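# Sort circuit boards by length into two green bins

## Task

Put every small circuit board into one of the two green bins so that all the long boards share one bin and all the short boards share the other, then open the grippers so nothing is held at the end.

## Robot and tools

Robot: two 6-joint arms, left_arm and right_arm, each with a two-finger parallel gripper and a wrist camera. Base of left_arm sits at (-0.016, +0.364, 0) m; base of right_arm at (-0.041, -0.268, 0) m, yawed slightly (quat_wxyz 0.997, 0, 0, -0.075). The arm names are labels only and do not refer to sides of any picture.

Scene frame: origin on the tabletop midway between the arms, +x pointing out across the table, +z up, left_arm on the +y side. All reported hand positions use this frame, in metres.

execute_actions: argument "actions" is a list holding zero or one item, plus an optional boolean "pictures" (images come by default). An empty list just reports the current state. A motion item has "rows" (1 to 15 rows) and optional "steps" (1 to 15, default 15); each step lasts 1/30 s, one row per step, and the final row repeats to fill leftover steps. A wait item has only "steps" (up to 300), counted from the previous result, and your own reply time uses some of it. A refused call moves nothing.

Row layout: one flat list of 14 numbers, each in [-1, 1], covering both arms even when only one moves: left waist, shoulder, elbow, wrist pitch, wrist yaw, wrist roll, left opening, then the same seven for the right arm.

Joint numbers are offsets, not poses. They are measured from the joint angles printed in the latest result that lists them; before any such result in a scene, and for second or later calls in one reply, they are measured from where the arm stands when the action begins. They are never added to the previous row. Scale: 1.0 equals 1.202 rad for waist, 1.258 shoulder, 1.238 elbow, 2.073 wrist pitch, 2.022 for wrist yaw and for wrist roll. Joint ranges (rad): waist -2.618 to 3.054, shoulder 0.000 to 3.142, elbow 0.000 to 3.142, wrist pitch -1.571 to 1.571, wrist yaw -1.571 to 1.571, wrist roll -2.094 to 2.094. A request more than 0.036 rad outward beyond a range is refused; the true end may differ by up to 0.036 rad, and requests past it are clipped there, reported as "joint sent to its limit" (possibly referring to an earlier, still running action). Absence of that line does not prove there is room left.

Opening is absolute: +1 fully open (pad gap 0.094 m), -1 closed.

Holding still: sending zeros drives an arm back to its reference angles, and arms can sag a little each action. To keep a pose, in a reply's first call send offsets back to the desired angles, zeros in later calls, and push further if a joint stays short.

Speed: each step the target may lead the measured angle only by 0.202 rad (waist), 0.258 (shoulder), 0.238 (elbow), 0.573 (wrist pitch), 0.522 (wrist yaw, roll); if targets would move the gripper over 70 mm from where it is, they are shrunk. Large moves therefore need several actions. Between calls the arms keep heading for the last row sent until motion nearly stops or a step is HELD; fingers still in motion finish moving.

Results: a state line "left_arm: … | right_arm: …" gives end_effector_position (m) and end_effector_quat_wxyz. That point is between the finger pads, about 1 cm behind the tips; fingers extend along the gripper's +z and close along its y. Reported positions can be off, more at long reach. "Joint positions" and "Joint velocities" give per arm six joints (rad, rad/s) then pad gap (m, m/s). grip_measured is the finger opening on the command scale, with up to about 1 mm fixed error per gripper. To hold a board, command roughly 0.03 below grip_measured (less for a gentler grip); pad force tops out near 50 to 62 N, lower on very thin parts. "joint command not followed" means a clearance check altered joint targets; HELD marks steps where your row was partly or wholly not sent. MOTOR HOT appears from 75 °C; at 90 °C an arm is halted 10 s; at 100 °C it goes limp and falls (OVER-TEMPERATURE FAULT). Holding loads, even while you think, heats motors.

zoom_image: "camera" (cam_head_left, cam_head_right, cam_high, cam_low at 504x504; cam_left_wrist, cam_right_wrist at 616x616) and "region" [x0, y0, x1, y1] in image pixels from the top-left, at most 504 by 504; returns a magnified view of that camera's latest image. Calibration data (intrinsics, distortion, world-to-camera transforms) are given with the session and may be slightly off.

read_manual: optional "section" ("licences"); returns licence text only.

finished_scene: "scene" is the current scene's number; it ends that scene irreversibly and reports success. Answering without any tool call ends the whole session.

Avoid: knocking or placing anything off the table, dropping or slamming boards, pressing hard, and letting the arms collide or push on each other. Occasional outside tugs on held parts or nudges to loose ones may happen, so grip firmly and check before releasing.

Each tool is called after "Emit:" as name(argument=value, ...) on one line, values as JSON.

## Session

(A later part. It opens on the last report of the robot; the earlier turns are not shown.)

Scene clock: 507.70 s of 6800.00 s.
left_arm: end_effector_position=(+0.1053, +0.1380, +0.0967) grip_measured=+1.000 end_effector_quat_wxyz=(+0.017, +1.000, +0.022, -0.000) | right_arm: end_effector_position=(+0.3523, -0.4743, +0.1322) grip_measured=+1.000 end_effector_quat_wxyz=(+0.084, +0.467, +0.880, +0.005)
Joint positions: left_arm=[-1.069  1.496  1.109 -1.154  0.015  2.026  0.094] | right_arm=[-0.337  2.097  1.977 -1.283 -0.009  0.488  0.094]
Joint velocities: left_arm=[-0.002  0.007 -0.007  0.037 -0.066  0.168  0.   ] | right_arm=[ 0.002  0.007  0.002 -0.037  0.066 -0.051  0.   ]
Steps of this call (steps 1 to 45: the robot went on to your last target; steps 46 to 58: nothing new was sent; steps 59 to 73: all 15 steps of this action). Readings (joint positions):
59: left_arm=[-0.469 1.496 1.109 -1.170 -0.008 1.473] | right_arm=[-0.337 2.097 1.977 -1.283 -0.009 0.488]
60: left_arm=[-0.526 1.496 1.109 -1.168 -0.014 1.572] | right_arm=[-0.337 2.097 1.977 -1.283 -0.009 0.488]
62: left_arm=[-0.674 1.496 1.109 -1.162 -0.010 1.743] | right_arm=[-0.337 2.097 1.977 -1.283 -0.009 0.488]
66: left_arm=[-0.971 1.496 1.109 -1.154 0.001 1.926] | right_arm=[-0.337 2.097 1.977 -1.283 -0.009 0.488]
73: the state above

Emit:
execute_actions(actions=[{"rows":[[0,0.69,0.869,-0.114,0,0,-0.4,0,0,0,0,0,0,1]],"steps":15}], pictures=false)

Emit:
execute_actions(actions=[{"steps":10}])

Scene clock: 510.80 s of 6800.00 s.
left_arm: end_effector_position=(+0.2019, -0.0380, +0.0406) grip_measured=-0.398 end_effector_quat_wxyz=(-0.015, +1.000, +0.018, -0.015) | right_arm: end_effector_position=(+0.3523, -0.4743, +0.1322) grip_measured=+1.000 end_effector_quat_wxyz=(+0.084, +0.467, +0.880, +0.005)
Joint positions: left_arm=[-1.069  2.407  2.139 -1.345  0.013  2.034  0.028] | right_arm=[-0.337  2.097  1.977 -1.283 -0.009  0.488  0.094]
Joint velocities: left_arm=[-0.002 -0.252  0.344 -0.11  -0.022  0.007 -0.   ] | right_arm=[-0.002  0.012 -0.012  0.007  0.037 -0.022  0.   ]
Steps of this call (steps 1 to 30: the robot went on to your last target; steps 31 to 78: nothing new was sent; steps 79 to 93: all 15 steps of this action). Readings (joint positions):
79: left_arm=[-1.069 1.534 1.153 -1.213 0.014 2.050] | right_arm=[-0.337 2.097 1.977 -1.283 -0.009 0.488]
80: left_arm=[-1.069 1.607 1.236 -1.280 0.014 2.048] | right_arm=[-0.337 2.097 1.977 -1.283 -0.009 0.488]
82: left_arm=[-1.069 1.777 1.415 -1.327 0.014 2.044] | right_arm=[-0.337 2.097 1.977 -1.283 -0.009 0.488]
86: left_arm=[-1.069 2.133 1.778 -1.353 0.013 2.039] | right_arm=[-0.337 2.097 1.977 -1.283 -0.009 0.488]
93: the state above

Scene clock: 511.13 s of 6800.00 s.
left_arm: end_effector_position=(+0.2041, -0.0421, +0.0678) grip_measured=-0.398 end_effector_quat_wxyz=(+0.008, +1.000, +0.018, -0.004) | right_arm: end_effector_position=(+0.3523, -0.4743, +0.1322) grip_measured=+1.000 end_effector_quat_wxyz=(+0.084, +0.467, +0.880, +0.005)
Joint positions: left_arm=[-1.069  2.363  2.172 -1.369  0.013  2.034  0.028] | right_arm=[-0.337  2.097  1.977 -1.283 -0.009  0.488  0.094]
Joint velocities: left_arm=[-0.007  0.007  0.007 -0.051  0.007  0.007  0.   ] | right_arm=[-0.007  0.002  0.002 -0.022  0.051 -0.095  0.   ]
Steps of this call (steps 1 to 10: the robot went on to your last target). Readings (joint positions):
1: left_arm=[-1.069 2.398 2.150 -1.349 0.013 2.034] | right_arm=[-0.337 2.097 1.977 -1.283 -0.009 0.488]
2: left_arm=[-1.069 2.388 2.158 -1.352 0.013 2.034] | right_arm=[-0.337 2.097 1.977 -1.283 -0.009 0.488]
4: left_arm=[-1.069 2.372 2.167 -1.358 0.013 2.034] | right_arm=[-0.337 2.097 1.977 -1.283 -0.009 0.488]
8: left_arm=[-1.069 2.363 2.172 -1.365 0.013 2.034] | right_arm=[-0.337 2.097 1.977 -1.283 -0.009 0.488]
10: the state above
camera_calibration (this result's frames):
cam_left_wrist: T_world_to_cam=[[-0.184178, 0.982858, -0.00833967, 0.0781837], [0.876952, 0.168152, 0.4502, -0.173836], [0.443885, 0.0756033, -0.892889, 0.0854492], [0, 0, 0, 1]] pos_world=[0.128916, -0.0540728, 0.15521]
cam_right_wrist: T_world_to_cam=[[-0.815463, -0.562066, -0.138212, 0.0458826], [-0.576667, 0.80947, 0.110518, 0.617033], [0.0497597, 0.169826, -0.984217, 0.303763], [0, 0, 0, 1]] pos_world=[0.378123, -0.525267, 0.237117]

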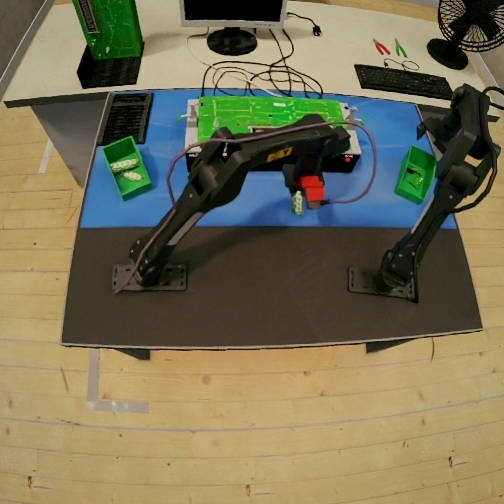

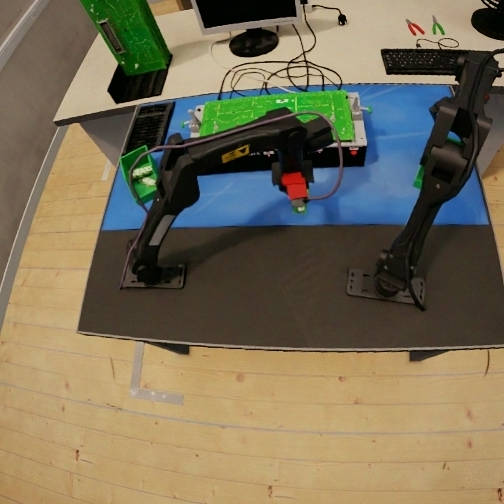

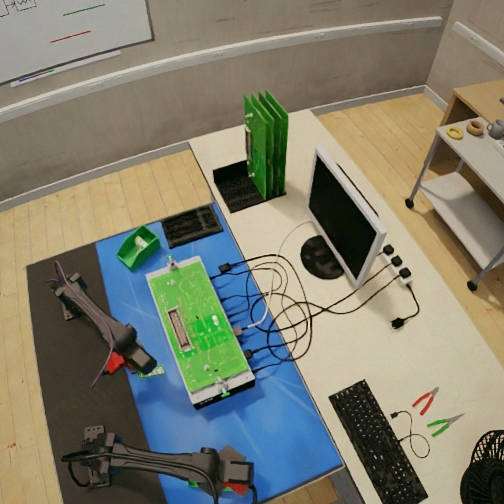

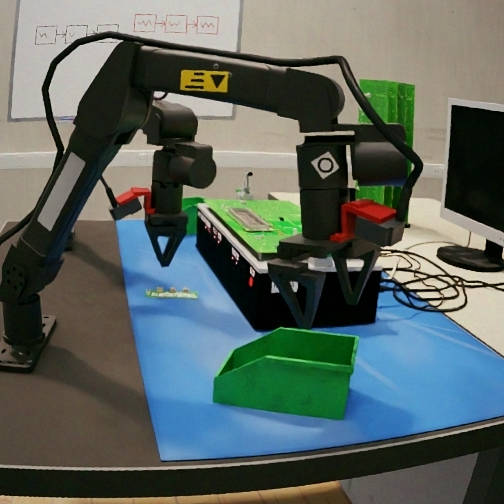

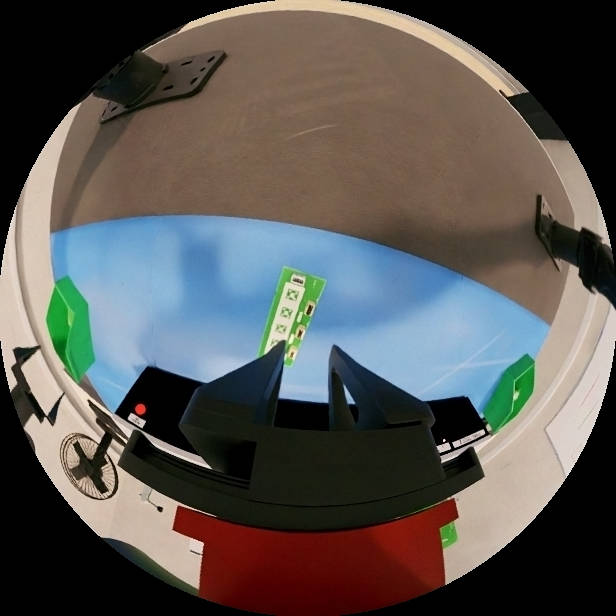

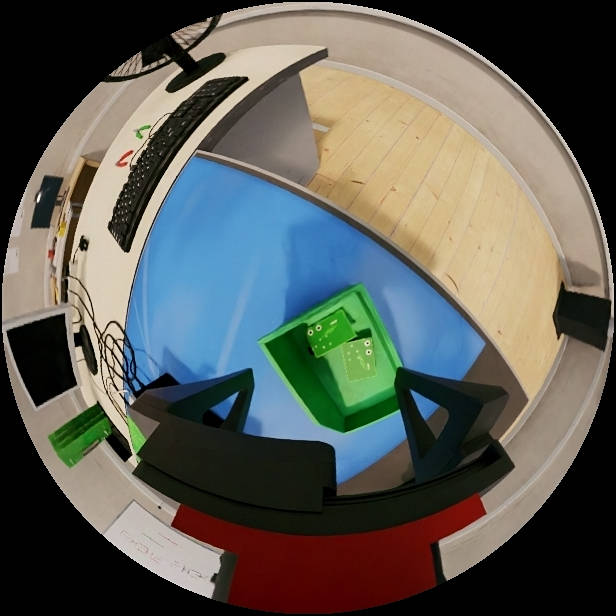

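Emit:
execute_actions(actions=[{"rows":[[0.025,0.02,-0.007,0.015,0,0,-0.4,0,0,0,0,0,0,1],[0.025,0.04,-0.014,0.03,0,0,-0.4,0,0,0,0,0,0,1],[0.025,0.06,-0.02,0.045,0,0,-0.4,0,0,0,0,0,0,1]],"steps":15}])

Scene clock: 518.60 s of 6800.00 s.
left_arm: end_effector_position=(+0.2214, -0.0467, +0.0293) grip_measured=-0.398 end_effector_quat_wxyz=(+0.005, +0.999, +0.032, -0.004) | right_arm: end_effector_position=(+0.3523, -0.4743, +0.1322) grip_measured=+1.000 end_effector_quat_wxyz=(+0.084, +0.467, +0.880, +0.005)
Joint positions: left_arm=[-1.042  2.44   2.156 -1.281  0.012  2.034  0.028] | right_arm=[-0.337  2.097  1.977 -1.283 -0.009  0.488  0.094]
Joint velocities: left_arm=[ 0.007 -0.022  0.022  0.007  0.007 -0.007 -0.   ] | right_arm=[-0.002 -0.022  0.012 -0.051  0.051 -0.051  0.   ]
Steps of this call (steps 1 to 30: the robot went on to your last target; steps 31 to 90: nothing new was sent; then 3.97 s passed at rest; steps 91 to 105: all 15 steps of this action). Readings (joint positions):
91: left_arm=[-1.067 2.364 2.172 -1.370 0.013 2.034] | right_arm=[-0.337 2.097 1.977 -1.283 -0.009 0.488]
92: left_arm=[-1.065 2.367 2.172 -1.362 0.013 2.034] | right_arm=[-0.337 2.097 1.977 -1.283 -0.009 0.488]
94: left_arm=[-1.056 2.383 2.172 -1.333 0.013 2.034] | right_arm=[-0.337 2.097 1.977 -1.283 -0.009 0.488]
98: left_arm=[-1.043 2.428 2.163 -1.294 0.012 2.034] | right_arm=[-0.337 2.097 1.977 -1.283 -0.009 0.488]
105: the state above
camera_calibration (this result's frames):
cam_left_wrist: T_world_to_cam=[[-0.210375, 0.977617, -0.002671, 0.0909098], [0.872614, 0.189009, 0.450357, -0.168993], [0.440781, 0.0924129, -0.892845, 0.0451975], [0, 0, 0, 1]] pos_world=[0.146669, -0.0611105, 0.116704]
cam_right_wrist: T_world_to_cam=[[-0.815463, -0.562066, -0.138212, 0.0458826], [-0.576667, 0.80947, 0.110518, 0.617033], [0.0497597, 0.169826, -0.984217, 0.303763], [0, 0, 0, 1]] pos_world=[0.378123, -0.525267, 0.237117]

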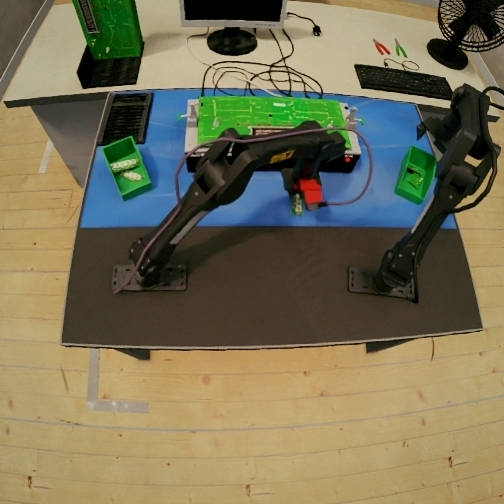

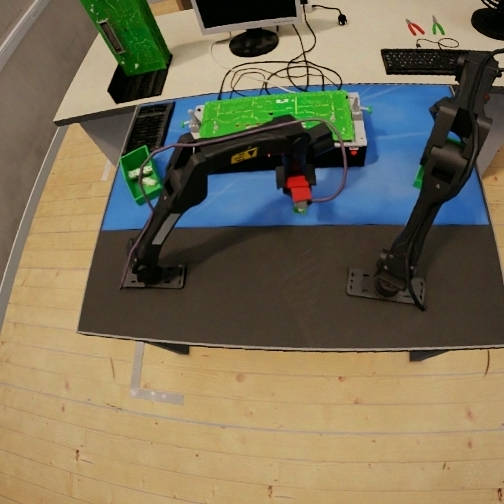

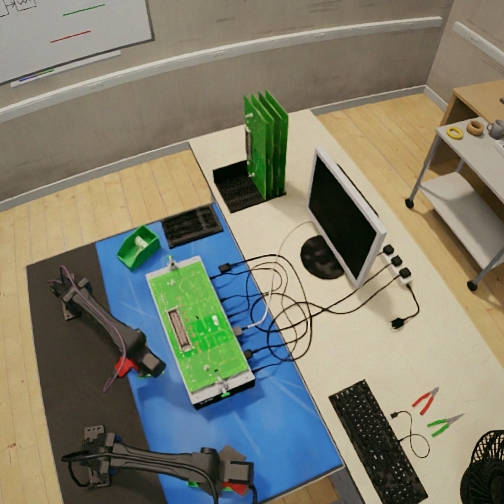

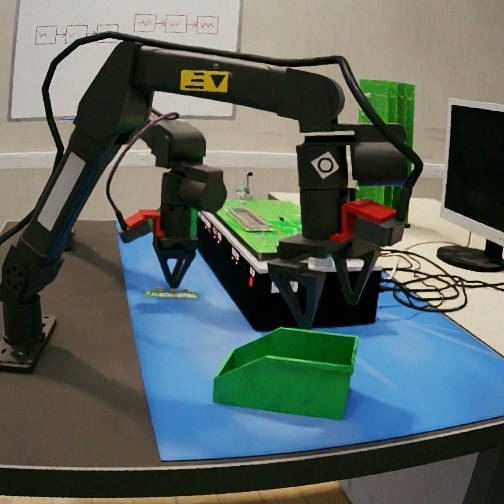

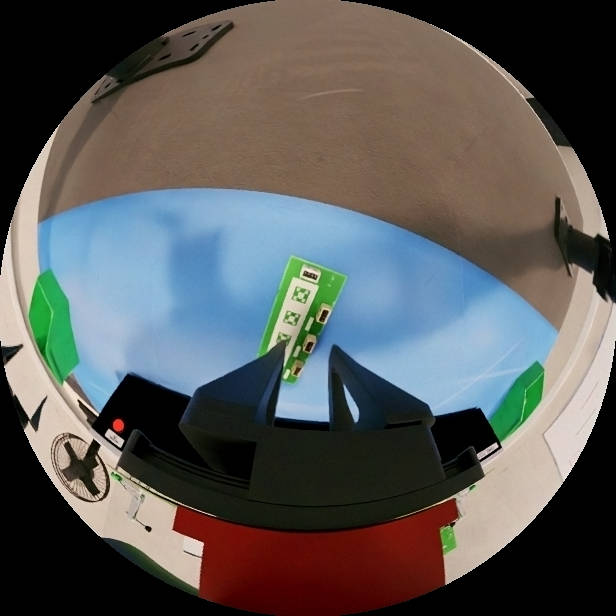

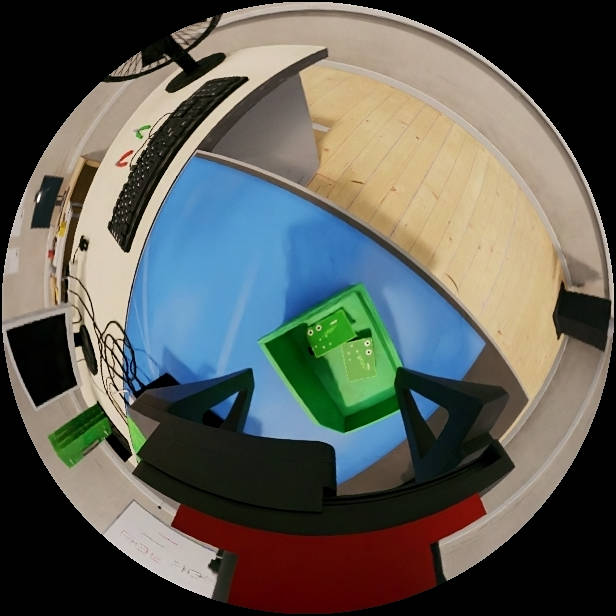

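Middle connector at (310,343), centred. Descend to the table and close.

Emit:
execute_actions(actions=[{"rows":[[0,0.01,-0.007,0.009,0,0,-0.4,0,0,0,0,0,0,1],[0,0.02,-0.014,0.018,0,0,-0.4,0,0,0,0,0,0,1]],"steps":12}], pictures=false)

Emit:
execute_actions(actions=[{"rows":[[0,0,0,0,0,0,-0.7,0,0,0,0,0,0,1],[0,0,0,0,0,0,-0.85,0,0,0,0,0,0,1],[0,0,0,0,0,0,-1,0,0,0,0,0,0,1]],"steps":15}])

Scene clock: 522.93 s of 6800.00 s.
left_arm: end_effector_position=(+0.2250, -0.0528, +0.0239) grip_measured=-0.398 end_effector_quat_wxyz=(+0.014, +0.999, +0.031, +0.001) | right_arm: end_effector_position=(+0.3523, -0.4743, +0.1322) grip_measured=+1.000 end_effector_quat_wxyz=(+0.084, +0.467, +0.880, +0.005)
Joint positions: left_arm=[-1.042  2.452  2.156 -1.248  0.012  2.034  0.028] | right_arm=[-0.337  2.097  1.977 -1.283 -0.009  0.488  0.094]
Joint velocities: left_arm=[ 0.002  0.012 -0.027  0.051 -0.081  0.037  0.001] | right_arm=[ 0.002 -0.032 -0.002 -0.037 -0.051  0.007  0.   ]
Steps of this call (steps 1 to 15: the robot went on to your last target; steps 16 to 90: nothing new was sent; then 0.93 s passed at rest; steps 91 to 102: all 12 steps of this action). Readings (joint positions):
91: left_arm=[-1.042 2.440 2.156 -1.276 0.012 2.034] | right_arm=[-0.337 2.097 1.977 -1.283 -0.009 0.488]
92: left_arm=[-1.042 2.441 2.156 -1.272 0.012 2.034] | right_arm=[-0.337 2.097 1.977 -1.283 -0.009 0.488]
94: left_arm=[-1.042 2.444 2.156 -1.262 0.012 2.034] | right_arm=[-0.337 2.097 1.977 -1.283 -0.009 0.488]
98: left_arm=[-1.042 2.451 2.156 -1.251 0.012 2.034] | right_arm=[-0.337 2.097 1.977 -1.283 -0.009 0.488]
102: the state above

Scene clock: 523.43 s of 6800.00 s.
left_arm: end_effector_position=(+0.2253, -0.0529, +0.0239) grip_measured=-0.983 end_effector_quat_wxyz=(+0.014, +0.999, +0.031, +0.002) | right_arm: end_effector_position=(+0.3523, -0.4743, +0.1322) grip_measured=+1.000 end_effector_quat_wxyz=(+0.084, +0.467, +0.880, +0.005)
Joint positions: left_arm=[-1.042  2.452  2.156 -1.247  0.01   2.034  0.001] | right_arm=[-0.337  2.097  1.977 -1.283 -0.009  0.488  0.094]
Joint velocities: left_arm=[ 0.002 -0.007 -0.007 -0.066 -0.037  0.007 -0.   ] | right_arm=[-0.002  0.012 -0.012 -0.051 -0.022 -0.007  0.   ]
Steps of this call (steps 1 to 15: all 15 steps of this action). Readings (joint positions):
1: left_arm=[-1.042 2.452 2.156 -1.247 0.012 2.034] | right_arm=[-0.337 2.097 1.977 -1.283 -0.009 0.488]
2: left_arm=[-1.042 2.452 2.156 -1.247 0.011 2.034] | right_arm=[-0.337 2.097 1.977 -1.283 -0.009 0.488]
4: left_arm=[-1.042 2.452 2.156 -1.247 0.011 2.034] | right_arm=[-0.337 2.097 1.977 -1.283 -0.009 0.488]
8: left_arm=[-1.042 2.452 2.156 -1.247 0.011 2.034] | right_arm=[-0.337 2.097 1.977 -1.283 -0.009 0.488]
15: the state above
camera_calibration (this result's frames):
cam_left_wrist: T_world_to_cam=[[-0.21024, 0.97738, -0.0229899, 0.0982282], [0.8672, 0.197294, 0.457208, -0.167222], [0.451401, 0.0761863, -0.889063, 0.0358491], [0, 0, 0, 1]] pos_world=[0.149484, -0.0657454, 0.110586]
cam_right_wrist: T_world_to_cam=[[-0.815463, -0.562066, -0.138212, 0.0458826], [-0.576667, 0.80947, 0.110518, 0.617033], [0.0497597, 0.169826, -0.984217, 0.303763], [0, 0, 0, 1]] pos_world=[0.378123, -0.525267, 0.237117]

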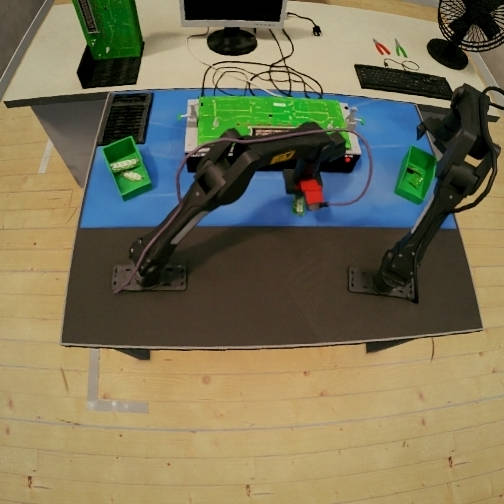

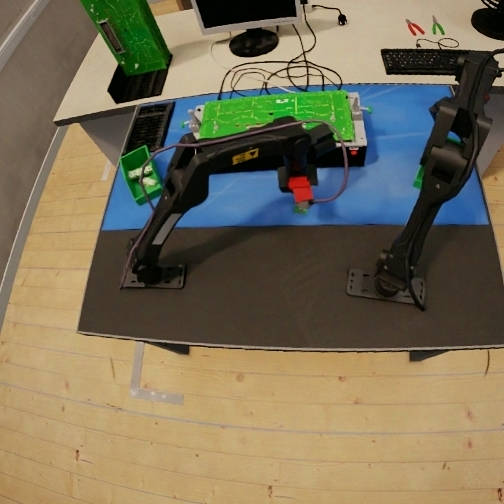

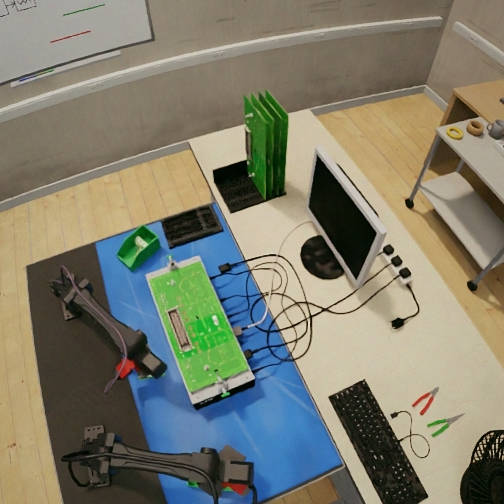

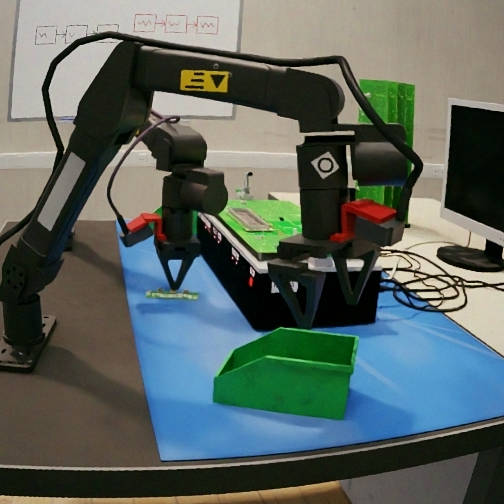

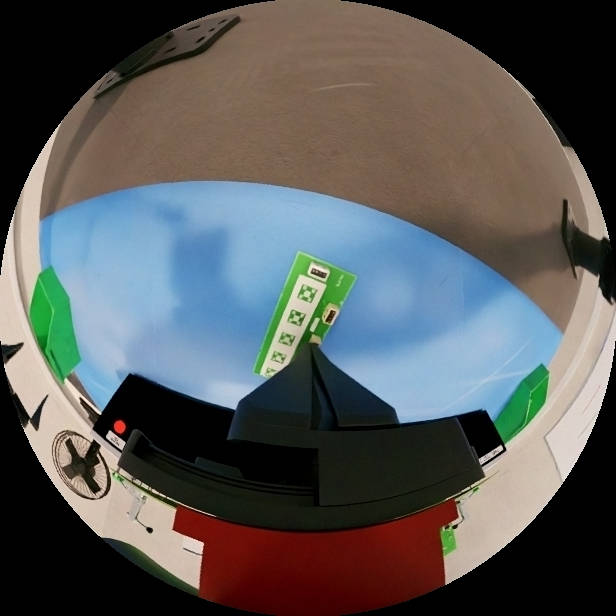

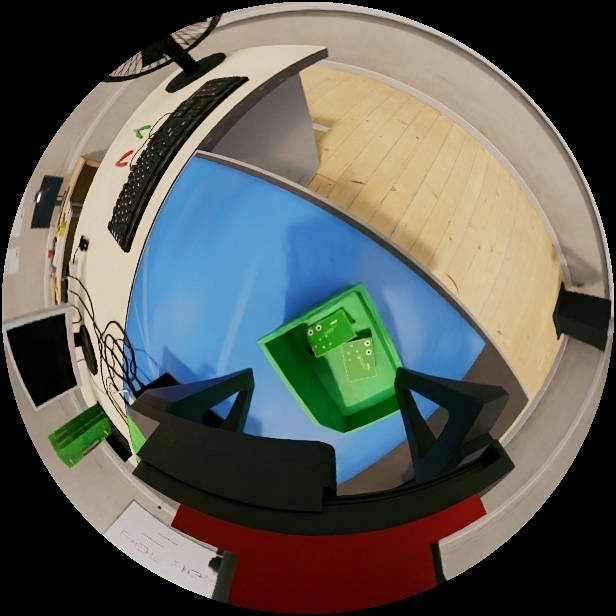

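Emit:
execute_actions(actions=[{"rows":[[0,0,0,0,0,0,-0.4,0,0,0,0,0,0,1],[0,0,0,0,0,0,-0.4,0,0,0,0,0,0,1],[0,0,0,0,0,0,-0.4,0,0,0,0,0,0,1],[0,0,0,0,0,0,-0.4,0,0,0,0,0,0,1],[0,0.012,0,0.006,0,0,-0.4,0,0,0,0,0,0,1],[0,0.024,0,0.012,0,0,-0.4,0,0,0,0,0,0,1]],"steps":15}])

Scene clock: 528.83 s of 6800.00 s.
left_arm: end_effector_position=(+0.2271, -0.0560, +0.0167) grip_measured=-0.402 end_effector_quat_wxyz=(+0.016, +0.999, +0.031, +0.003) | right_arm: end_effector_position=(+0.3523, -0.4743, +0.1322) grip_measured=+1.000 end_effector_quat_wxyz=(+0.084, +0.467, +0.880, +0.005)
Joint positions: left_arm=[-1.042  2.468  2.156 -1.226  0.01   2.034  0.028] | right_arm=[-0.337  2.097  1.977 -1.283 -0.009  0.488  0.094]
Joint velocities: left_arm=[-0.002  0.012  0.012 -0.022 -0.022 -0.022  0.001] | right_arm=[-0.007 -0.002 -0.002 -0.022 -0.095  0.007  0.   ]
Steps of this call (steps 1 to 15: the robot went on to your last target; steps 16 to 90: nothing new was sent; then 1.90 s passed at rest; steps 91 to 105: all 15 steps of this action). Readings (joint positions):
91: left_arm=[-1.042 2.452 2.156 -1.247 0.010 2.034] | right_arm=[-0.337 2.097 1.977 -1.283 -0.009 0.488]
92: left_arm=[-1.042 2.452 2.156 -1.247 0.010 2.034] | right_arm=[-0.337 2.097 1.977 -1.283 -0.009 0.488]
94: left_arm=[-1.042 2.452 2.156 -1.247 0.010 2.034] | right_arm=[-0.337 2.097 1.977 -1.283 -0.009 0.488]
98: left_arm=[-1.042 2.458 2.156 -1.235 0.010 2.034] | right_arm=[-0.337 2.097 1.977 -1.283 -0.009 0.488]
105: the state above
camera_calibration (this result's frames):
cam_left_wrist: T_world_to_cam=[[-0.210177, 0.977271, -0.0277037, 0.101525], [0.866059, 0.199257, 0.458518, -0.164575], [0.453617, 0.0723768, -0.888253, 0.0282226], [0, 0, 0, 1]] pos_world=[0.151068, -0.0684675, 0.103342]
cam_right_wrist: T_world_to_cam=[[-0.815463, -0.562066, -0.138212, 0.0458826], [-0.576667, 0.80947, 0.110518, 0.617033], [0.0497597, 0.169826, -0.984217, 0.303763], [0, 0, 0, 1]] pos_world=[0.378123, -0.525267, 0.237117]

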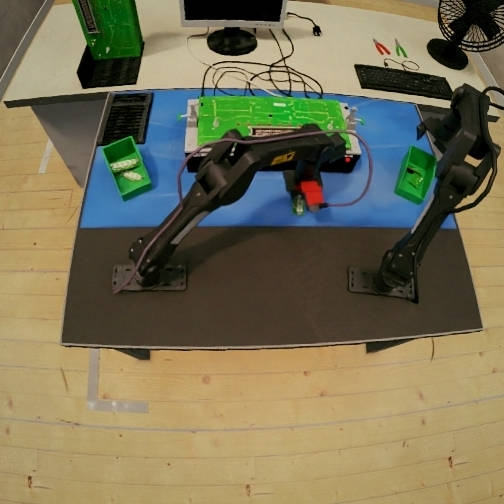

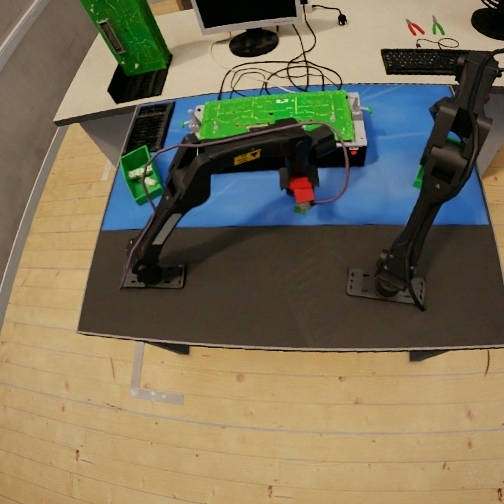

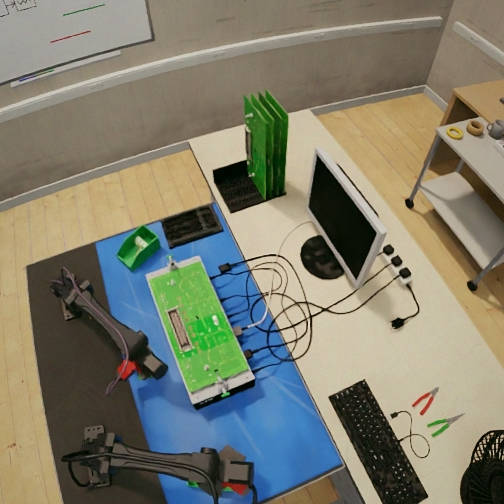

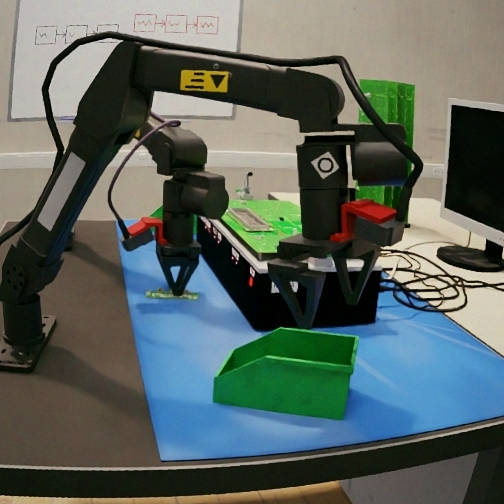

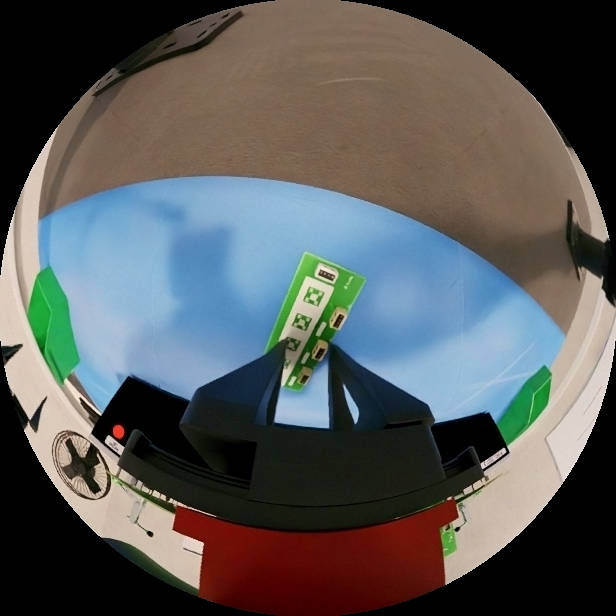

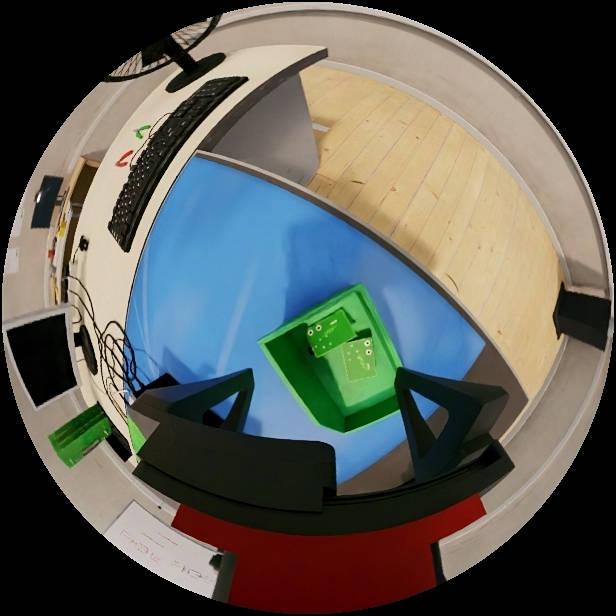

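Emit:
execute_actions(actions=[{"rows":[[0,0,0,0,0,0,-0.7,0,0,0,0,0,0,1],[0,0,0,0,0,0,-0.85,0,0,0,0,0,0,1],[0,0,0,0,0,0,-1,0,0,0,0,0,0,1]],"steps":15}], pictures=false)

Scene clock: 531.30 s of 6800.00 s.
left_arm: end_effector_position=(+0.2275, -0.0565, +0.0168) grip_measured=-0.937 end_effector_quat_wxyz=(+0.017, +0.999, +0.031, +0.004) | right_arm: end_effector_position=(+0.3523, -0.4743, +0.1322) grip_measured=+1.000 end_effector_quat_wxyz=(+0.084, +0.467, +0.880, +0.005)
Joint positions: left_arm=[-1.042  2.468  2.156 -1.224  0.01   2.034  0.003] | right_arm=[-0.337  2.097  1.977 -1.283 -0.009  0.488  0.094]
Joint velocities: left_arm=[-0.007  0.017  0.012  0.051 -0.081 -0.095 -0.001] | right_arm=[ 0.002 -0.022 -0.002 -0.037  0.022  0.051  0.   ]
Steps of this call (steps 1 to 15: the robot went on to your last target; steps 16 to 59: nothing new was sent; steps 60 to 74: all 15 steps of this action). Readings (joint positions):
60: left_arm=[-1.042 2.468 2.156 -1.224 0.010 2.034] | right_arm=[-0.337 2.097 1.977 -1.283 -0.009 0.488]
61: left_arm=[-1.042 2.468 2.156 -1.224 0.010 2.034] | right_arm=[-0.337 2.097 1.977 -1.283 -0.009 0.488]
63: left_arm=[-1.042 2.468 2.156 -1.224 0.010 2.034] | right_arm=[-0.337 2.097 1.977 -1.283 -0.009 0.488]
67: left_arm=[-1.042 2.468 2.156 -1.224 0.010 2.034] | right_arm=[-0.337 2.097 1.977 -1.283 -0.009 0.488]
74: the state above

Emit:
execute_actions(actions=[{"rows":[[0,-0.008,0,-0.005,0,0,-1,0,0,0,0,0,0,1],[0,-0.016,0,-0.01,0,0,-1,0,0,0,0,0,0,1],[0,-0.024,0,-0.015,0,0,-1,0,0,0,0,0,0,1],[0,-0.032,0,-0.019,0,0,-1,0,0,0,0,0,0,1],[0,-0.04,0,-0.024,0,0,-1,0,0,0,0,0,0,1],[0,-0.048,0,-0.029,0,0,-1,0,0,0,0,0,0,1],[0,-0.056,0,-0.034,0,0,-1,0,0,0,0,0,0,1],[0,-0.064,0,-0.039,0,0,-1,0,0,0,0,0,0,1],[0,-0.072,0,-0.044,0,0,-1,0,0,0,0,0,0,1],[0,-0.08,0,-0.049,0,0,-1,0,0,0,0,0,0,1],[0,-0.088,0,-0.053,0,0,-1,0,0,0,0,0,0,1],[0,-0.096,0,-0.058,0,0,-1,0,0,0,0,0,0,1],[0,-0.104,0,-0.063,0,0,-1,0,0,0,0,0,0,1],[0,-0.112,0,-0.068,0,0,-1,0,0,0,0,0,0,1],[0,-0.12,0,-0.073,0,0,-1,0,0,0,0,0,0,1]],"steps":15}])

Scene clock: 538.87 s of 6800.00 s.
left_arm: end_effector_position=(+0.2207, -0.0447, +0.0710) grip_measured=-0.937 end_effector_quat_wxyz=(+0.030, +0.999, +0.031, +0.011) | right_arm: end_effector_position=(+0.3523, -0.4743, +0.1322) grip_measured=+1.000 end_effector_quat_wxyz=(+0.084, +0.467, +0.880, +0.005)
Joint positions: left_arm=[-1.042  2.348  2.156 -1.315  0.01   2.034  0.003] | right_arm=[-0.337  2.097  1.977 -1.283 -0.009  0.488  0.094]
Joint velocities: left_arm=[ 0.012 -0.325  0.027 -0.227 -0.007  0.007  0.   ] | right_arm=[-0.002 -0.007  0.002 -0.022  0.007  0.007  0.   ]
Steps of this call (steps 1 to 15: the robot went on to your last target; steps 16 to 90: nothing new was sent; then 4.07 s passed at rest; steps 91 to 105: all 15 steps of this action). Readings (joint positions):
91: left_arm=[-1.042 2.468 2.156 -1.224 0.010 2.034] | right_arm=[-0.337 2.097 1.977 -1.283 -0.009 0.488]
92: left_arm=[-1.042 2.468 2.156 -1.224 0.010 2.034] | right_arm=[-0.337 2.097 1.977 -1.283 -0.009 0.488]
94: left_arm=[-1.042 2.465 2.156 -1.228 0.010 2.034] | right_arm=[-0.337 2.097 1.977 -1.283 -0.009 0.488]
98: left_arm=[-1.042 2.436 2.156 -1.254 0.010 2.034] | right_arm=[-0.337 2.097 1.977 -1.283 -0.009 0.488]
105: the state above
camera_calibration (this result's frames):
cam_left_wrist: T_world_to_cam=[[-0.209505, 0.976113, -0.0575426, 0.0925518], [0.858377, 0.211781, 0.467266, -0.184491], [0.468291, 0.0485014, -0.882242, 0.0737314], [0, 0, 0, 1]] pos_world=[0.143225, -0.0548453, 0.156581]
cam_right_wrist: T_world_to_cam=[[-0.815463, -0.562066, -0.138212, 0.0458826], [-0.576667, 0.80947, 0.110518, 0.617033], [0.0497597, 0.169826, -0.984217, 0.303763], [0, 0, 0, 1]] pos_world=[0.378123, -0.525267, 0.237117]

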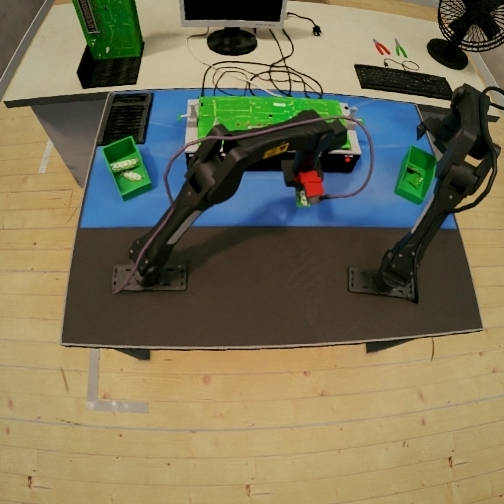

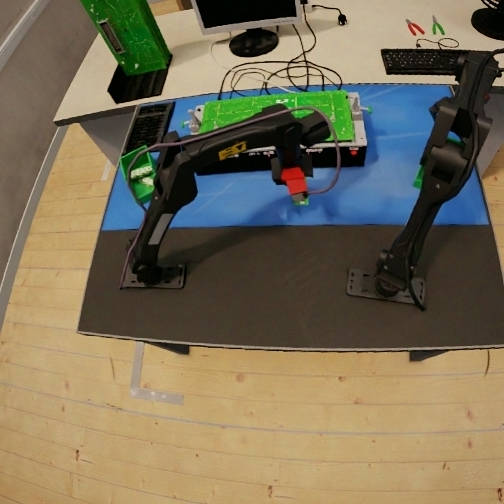

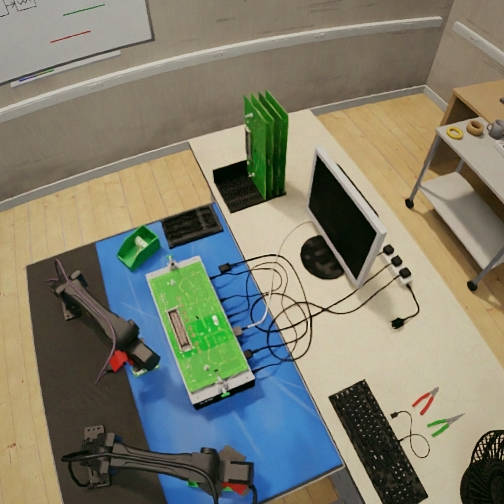

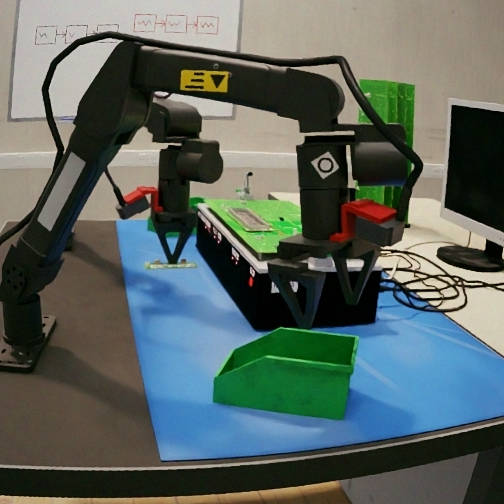

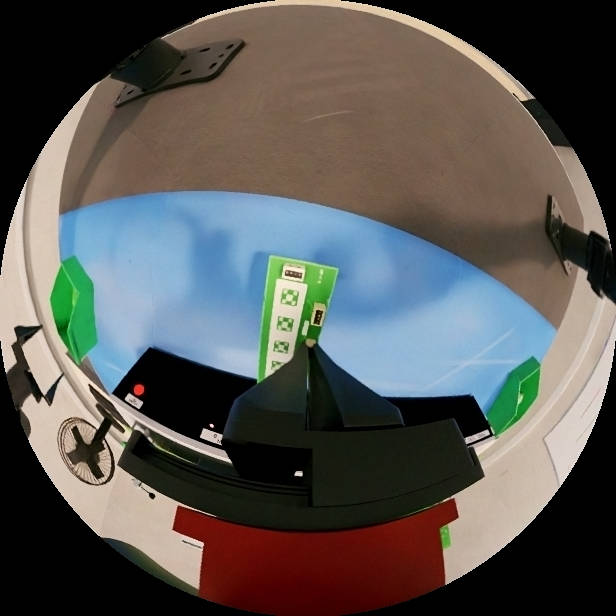

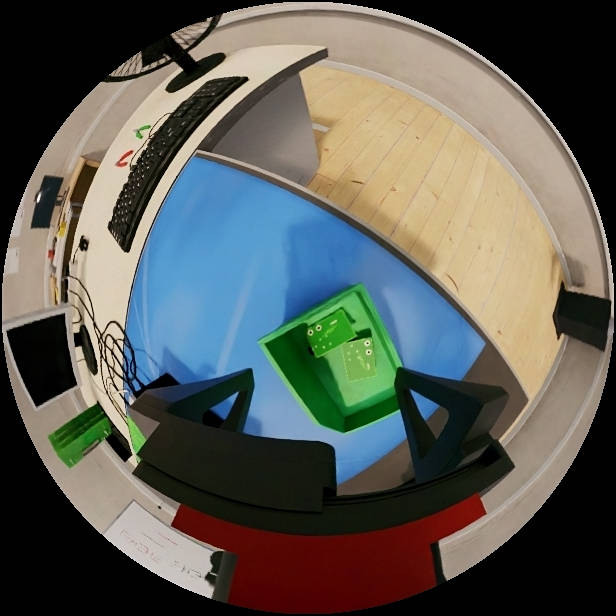

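Emit:
execute_actions(actions=[{"rows":[[0,-0.021,-0.028,0.002,0,0,-1,0,0,0,0,0,0,1],[0,-0.042,-0.057,0.004,0,0,-1,0,0,0,0,0,0,1],[0,-0.064,-0.085,0.006,0,0,-1,0,0,0,0,0,0,1],[0,-0.085,-0.113,0.008,0,0,-1,0,0,0,0,0,0,1],[0,-0.106,-0.142,0.01,0,0,-1,0,0,0,0,0,0,1],[0,-0.127,-0.17,0.012,0,0,-1,0,0,0,0,0,0,1],[0,-0.148,-0.198,0.014,0,0,-1,0,0,0,0,0,0,1],[0,-0.17,-0.227,0.016,0,0,-1,0,0,0,0,0,0,1],[0,-0.191,-0.255,0.018,0,0,-1,0,0,0,0,0,0,1],[0,-0.212,-0.283,0.02,0,0,-1,0,0,0,0,0,0,1],[0,-0.233,-0.312,0.022,0,0,-1,0,0,0,0,0,0,1],[0,-0.254,-0.34,0.024,0,0,-1,0,0,0,0,0,0,1],[0,-0.276,-0.368,0.026,0,0,-1,0,0,0,0,0,0,1],[0,-0.297,-0.397,0.028,0,0,-1,0,0,0,0,0,0,1],[0,-0.318,-0.425,0.03,0,0,-1,0,0,0,0,0,0,1]],"steps":15}], pictures=false)

Scene clock: 546.30 s of 6800.00 s.
left_arm: end_effector_position=(+0.1755, +0.0331, +0.0947) grip_measured=-0.937 end_effector_quat_wxyz=(+0.003, +0.999, +0.032, -0.004) | right_arm: end_effector_position=(+0.3523, -0.4743, +0.1322) grip_measured=+1.000 end_effector_quat_wxyz=(+0.084, +0.467, +0.880, +0.005)
Joint positions: left_arm=[-1.042  2.003  1.703 -1.269  0.009  2.034  0.003] | right_arm=[-0.337  2.097  1.977 -1.283 -0.009  0.488  0.094]
Joint velocities: left_arm=[-0.017 -0.823 -0.955  0.081 -0.037  0.007  0.001] | right_arm=[-0.002 -0.017  0.007  0.007 -0.051  0.022  0.   ]
Steps of this call (steps 1 to 30: the robot went on to your last target; steps 31 to 90: nothing new was sent; then 3.93 s passed at rest; steps 91 to 105: all 15 steps of this action). Readings (joint positions):
91: left_arm=[-1.042 2.321 2.152 -1.351 0.010 2.034] | right_arm=[-0.337 2.097 1.977 -1.283 -0.009 0.488]
92: left_arm=[-1.042 2.317 2.139 -1.338 0.010 2.034] | right_arm=[-0.337 2.097 1.977 -1.283 -0.009 0.488]
94: left_arm=[-1.042 2.294 2.084 -1.313 0.010 2.034] | right_arm=[-0.337 2.097 1.977 -1.283 -0.009 0.488]
98: left_arm=[-1.042 2.210 1.939 -1.296 0.009 2.034] | right_arm=[-0.337 2.097 1.977 -1.283 -0.009 0.488]
105: the state above

Emit:
execute_actions(actions=[{"rows":[[0,-0.027,-0.032,0.003,0,0,-1,0,0,0,0,0,0,1],[0,-0.053,-0.064,0.006,0,0,-1,0,0,0,0,0,0,1],[0,-0.08,-0.096,0.01,0,0,-1,0,0,0,0,0,0,1],[0,-0.107,-0.128,0.013,0,0,-1,0,0,0,0,0,0,1],[0,-0.133,-0.16,0.016,0,0,-1,0,0,0,0,0,0,1],[0,-0.16,-0.192,0.019,0,0,-1,0,0,0,0,0,0,1],[0,-0.187,-0.224,0.022,0,0,-1,0,0,0,0,0,0,1],[0,-0.213,-0.255,0.026,0,0,-1,0,0,0,0,0,0,1],[0,-0.24,-0.287,0.029,0,0,-1,0,0,0,0,0,0,1],[0,-0.267,-0.319,0.032,0,0,-1,0,0,0,0,0,0,1],[0,-0.293,-0.351,0.035,0,0,-1,0,0,0,0,0,0,1],[0,-0.32,-0.383,0.038,0,0,-1,0,0,0,0,0,0,1],[0,-0.347,-0.415,0.042,0,0,-1,0,0,0,0,0,0,1],[0,-0.373,-0.447,0.045,0,0,-1,0,0,0,0,0,0,1],[0,-0.4,-0.479,0.048,0,0,-1,0,0,0,0,0,0,1]],"steps":15}], pictures=false)

Scene clock: 553.43 s of 6800.00 s.
left_arm: end_effector_position=(+0.1186, +0.1311, +0.1004) grip_measured=-0.937 end_effector_quat_wxyz=(+0.004, +0.999, +0.032, -0.003) | right_arm: end_effector_position=(+0.3523, -0.4743, +0.1322) grip_measured=+1.000 end_effector_quat_wxyz=(+0.084, +0.467, +0.880, +0.005)
Joint positions: left_arm=[-1.042  1.566  1.192 -1.193  0.009  2.034  0.003] | right_arm=[-0.337  2.097  1.977 -1.283 -0.009  0.488  0.094]
Joint velocities: left_arm=[-0.007 -0.969 -1.145  0.198 -0.007  0.007 -0.   ] | right_arm=[ 0.012  0.012 -0.007  0.007 -0.022  0.022  0.   ]
Steps of this call (steps 1 to 30: the robot went on to your last target; steps 31 to 90: nothing new was sent; then 3.63 s passed at rest; steps 91 to 105: all 15 steps of this action). Readings (joint positions):
91: left_arm=[-1.042 1.954 1.645 -1.255 0.009 2.034] | right_arm=[-0.337 2.097 1.977 -1.283 -0.009 0.488]
92: left_arm=[-1.042 1.954 1.645 -1.255 0.009 2.034] | right_arm=[-0.337 2.097 1.977 -1.283 -0.009 0.488]
94: left_arm=[-1.042 1.934 1.612 -1.236 0.009 2.034] | right_arm=[-0.337 2.097 1.977 -1.283 -0.009 0.488]
98: left_arm=[-1.042 1.817 1.461 -1.221 0.009 2.034] | right_arm=[-0.337 2.097 1.977 -1.283 -0.009 0.488]
105: the state above

Emit:
execute_actions(actions=[{"rows":[[0.024,-0.052,-0.066,0.01,0,0,-1,0,0,0,0,0,0,1],[0.049,-0.052,-0.066,0.01,0,0,-1,0,0,0,0,0,0,1],[0.073,-0.052,-0.066,0.01,0,0,-1,0,0,0,0,0,0,1],[0.098,-0.052,-0.066,0.01,0,0,-1,0,0,0,0,0,0,1],[0.122,-0.052,-0.066,0.01,0,0,-1,0,0,0,0,0,0,1],[0.146,-0.052,-0.066,0.01,0,0,-1,0,0,0,0,0,0,1],[0.171,-0.052,-0.066,0.01,0,0,-1,0,0,0,0,0,0,1],[0.195,-0.052,-0.066,0.01,0,0,-1,0,0,0,0,0,0,1],[0.22,-0.052,-0.066,0.01,0,0,-1,0,0,0,0,0,0,1],[0.244,-0.052,-0.066,0.01,0,0,-1,0,0,0,0,0,0,1],[0.268,-0.052,-0.066,0.01,0,0,-1,0,0,0,0,0,0,1],[0.293,-0.052,-0.066,0.01,0,0,-1,0,0,0,0,0,0,1],[0.317,-0.052,-0.066,0.01,0,0,-1,0,0,0,0,0,0,1],[0.342,-0.052,-0.066,0.01,0,0,-1,0,0,0,0,0,0,1],[0.366,-0.052,-0.066,0.01,0,0,-1,0,0,0,0,0,0,1]],"steps":15}], pictures=false)

Scene clock: 563.17 s of 6800.00 s.
left_arm: end_effector_position=(+0.1868, +0.2072, +0.0966) grip_measured=-0.937 end_effector_quat_wxyz=(+0.006, +0.975, +0.222, +0.002) | right_arm: end_effector_position=(+0.3523, -0.4743, +0.1322) grip_measured=+1.000 end_effector_quat_wxyz=(+0.084, +0.467, +0.880, +0.005)
Joint positions: left_arm=[-0.657  1.512  1.124 -1.17   0.005  2.034  0.003] | right_arm=[-0.337  2.097  1.977 -1.283 -0.009  0.488  0.094]
Joint velocities: left_arm=[ 0.818  0.017  0.012 -0.037  0.051  0.051 -0.   ] | right_arm=[ 0.007  0.002  0.007 -0.081  0.022  0.051  0.   ]
Steps of this call (steps 1 to 30: the robot went on to your last target; steps 31 to 90: nothing new was sent; then 6.23 s passed at rest; steps 91 to 105: all 15 steps of this action). Readings (joint positions):
91: left_arm=[-1.040 1.512 1.124 -1.172 0.009 2.034] | right_arm=[-0.337 2.097 1.977 -1.283 -0.009 0.488]
92: left_arm=[-1.030 1.512 1.124 -1.172 0.010 2.034] | right_arm=[-0.337 2.097 1.977 -1.283 -0.009 0.488]
94: left_arm=[-0.987 1.512 1.124 -1.172 0.011 2.034] | right_arm=[-0.337 2.097 1.977 -1.283 -0.009 0.488]
98: left_arm=[-0.863 1.512 1.124 -1.171 0.009 2.034] | right_arm=[-0.337 2.097 1.977 -1.283 -0.009 0.488]
105: the state above

Emit:
execute_actions(actions=[{"rows":[[0.026,0,0,0,0,0,-1,0,0,0,0,0,0,1],[0.052,0,0,0,0,0,-1,0,0,0,0,0,0,1],[0.078,0,0,0,0,0,-1,0,0,0,0,0,0,1],[0.104,0,0,0,0,0,-1,0,0,0,0,0,0,1],[0.13,0,0,0,0,0,-1,0,0,0,0,0,0,1],[0.156,0,0,0,0,0,-1,0,0,0,0,0,0,1],[0.182,0,0,0,0,0,-1,0,0,0,0,0,0,1],[0.208,0,0,0,0,0,-1,0,0,0,0,0,0,1],[0.234,0,0,0,0,0,-1,0,0,0,0,0,0,1],[0.26,0,0,0,0,0,-1,0,0,0,0,0,0,1],[0.286,0,0,0,0,0,-1,0,0,0,0,0,0,1],[0.312,0,0,0,0,0,-1,0,0,0,0,0,0,1],[0.338,0,0,0,0,0,-1,0,0,0,0,0,0,1],[0.364,0,0,0,0,0,-1,0,0,0,0,0,0,1],[0.39,0,0,0,0,0,-1,0,0,0,0,0,0,1]],"steps":15}], pictures=false)

Scene clock: 570.57 s of 6800.00 s.
left_arm: end_effector_position=(+0.2334, +0.3020, +0.0966) grip_measured=-0.936 end_effector_quat_wxyz=(+0.005, +0.909, +0.417, +0.006) | right_arm: end_effector_position=(+0.3523, -0.4743, +0.1322) grip_measured=+1.000 end_effector_quat_wxyz=(+0.084, +0.467, +0.880, +0.005)
Joint positions: left_arm=[-0.246  1.512  1.124 -1.168  0.001  2.034  0.003] | right_arm=[-0.337  2.097  1.977 -1.283 -0.009  0.488  0.094]
Joint velocities: left_arm=[ 0.852  0.012 -0.022 -0.007 -0.022 -0.007 -0.001] | right_arm=[ 0.007 -0.007 -0.017  0.037 -0.066  0.007  0.   ]
Steps of this call (steps 1 to 30: the robot went on to your last target; steps 31 to 90: nothing new was sent; then 3.90 s passed at rest; steps 91 to 105: all 15 steps of this action). Readings (joint positions):
91: left_arm=[-0.605 1.512 1.124 -1.170 -0.001 2.034] | right_arm=[-0.337 2.097 1.977 -1.283 -0.009 0.488]
92: left_arm=[-0.606 1.512 1.124 -1.170 0.000 2.034] | right_arm=[-0.337 2.097 1.977 -1.283 -0.009 0.488]
94: left_arm=[-0.587 1.512 1.124 -1.170 0.003 2.034] | right_arm=[-0.337 2.097 1.977 -1.283 -0.009 0.488]
98: left_arm=[-0.469 1.512 1.124 -1.169 0.004 2.034] | right_arm=[-0.337 2.097 1.977 -1.283 -0.009 0.488]
105: the state above


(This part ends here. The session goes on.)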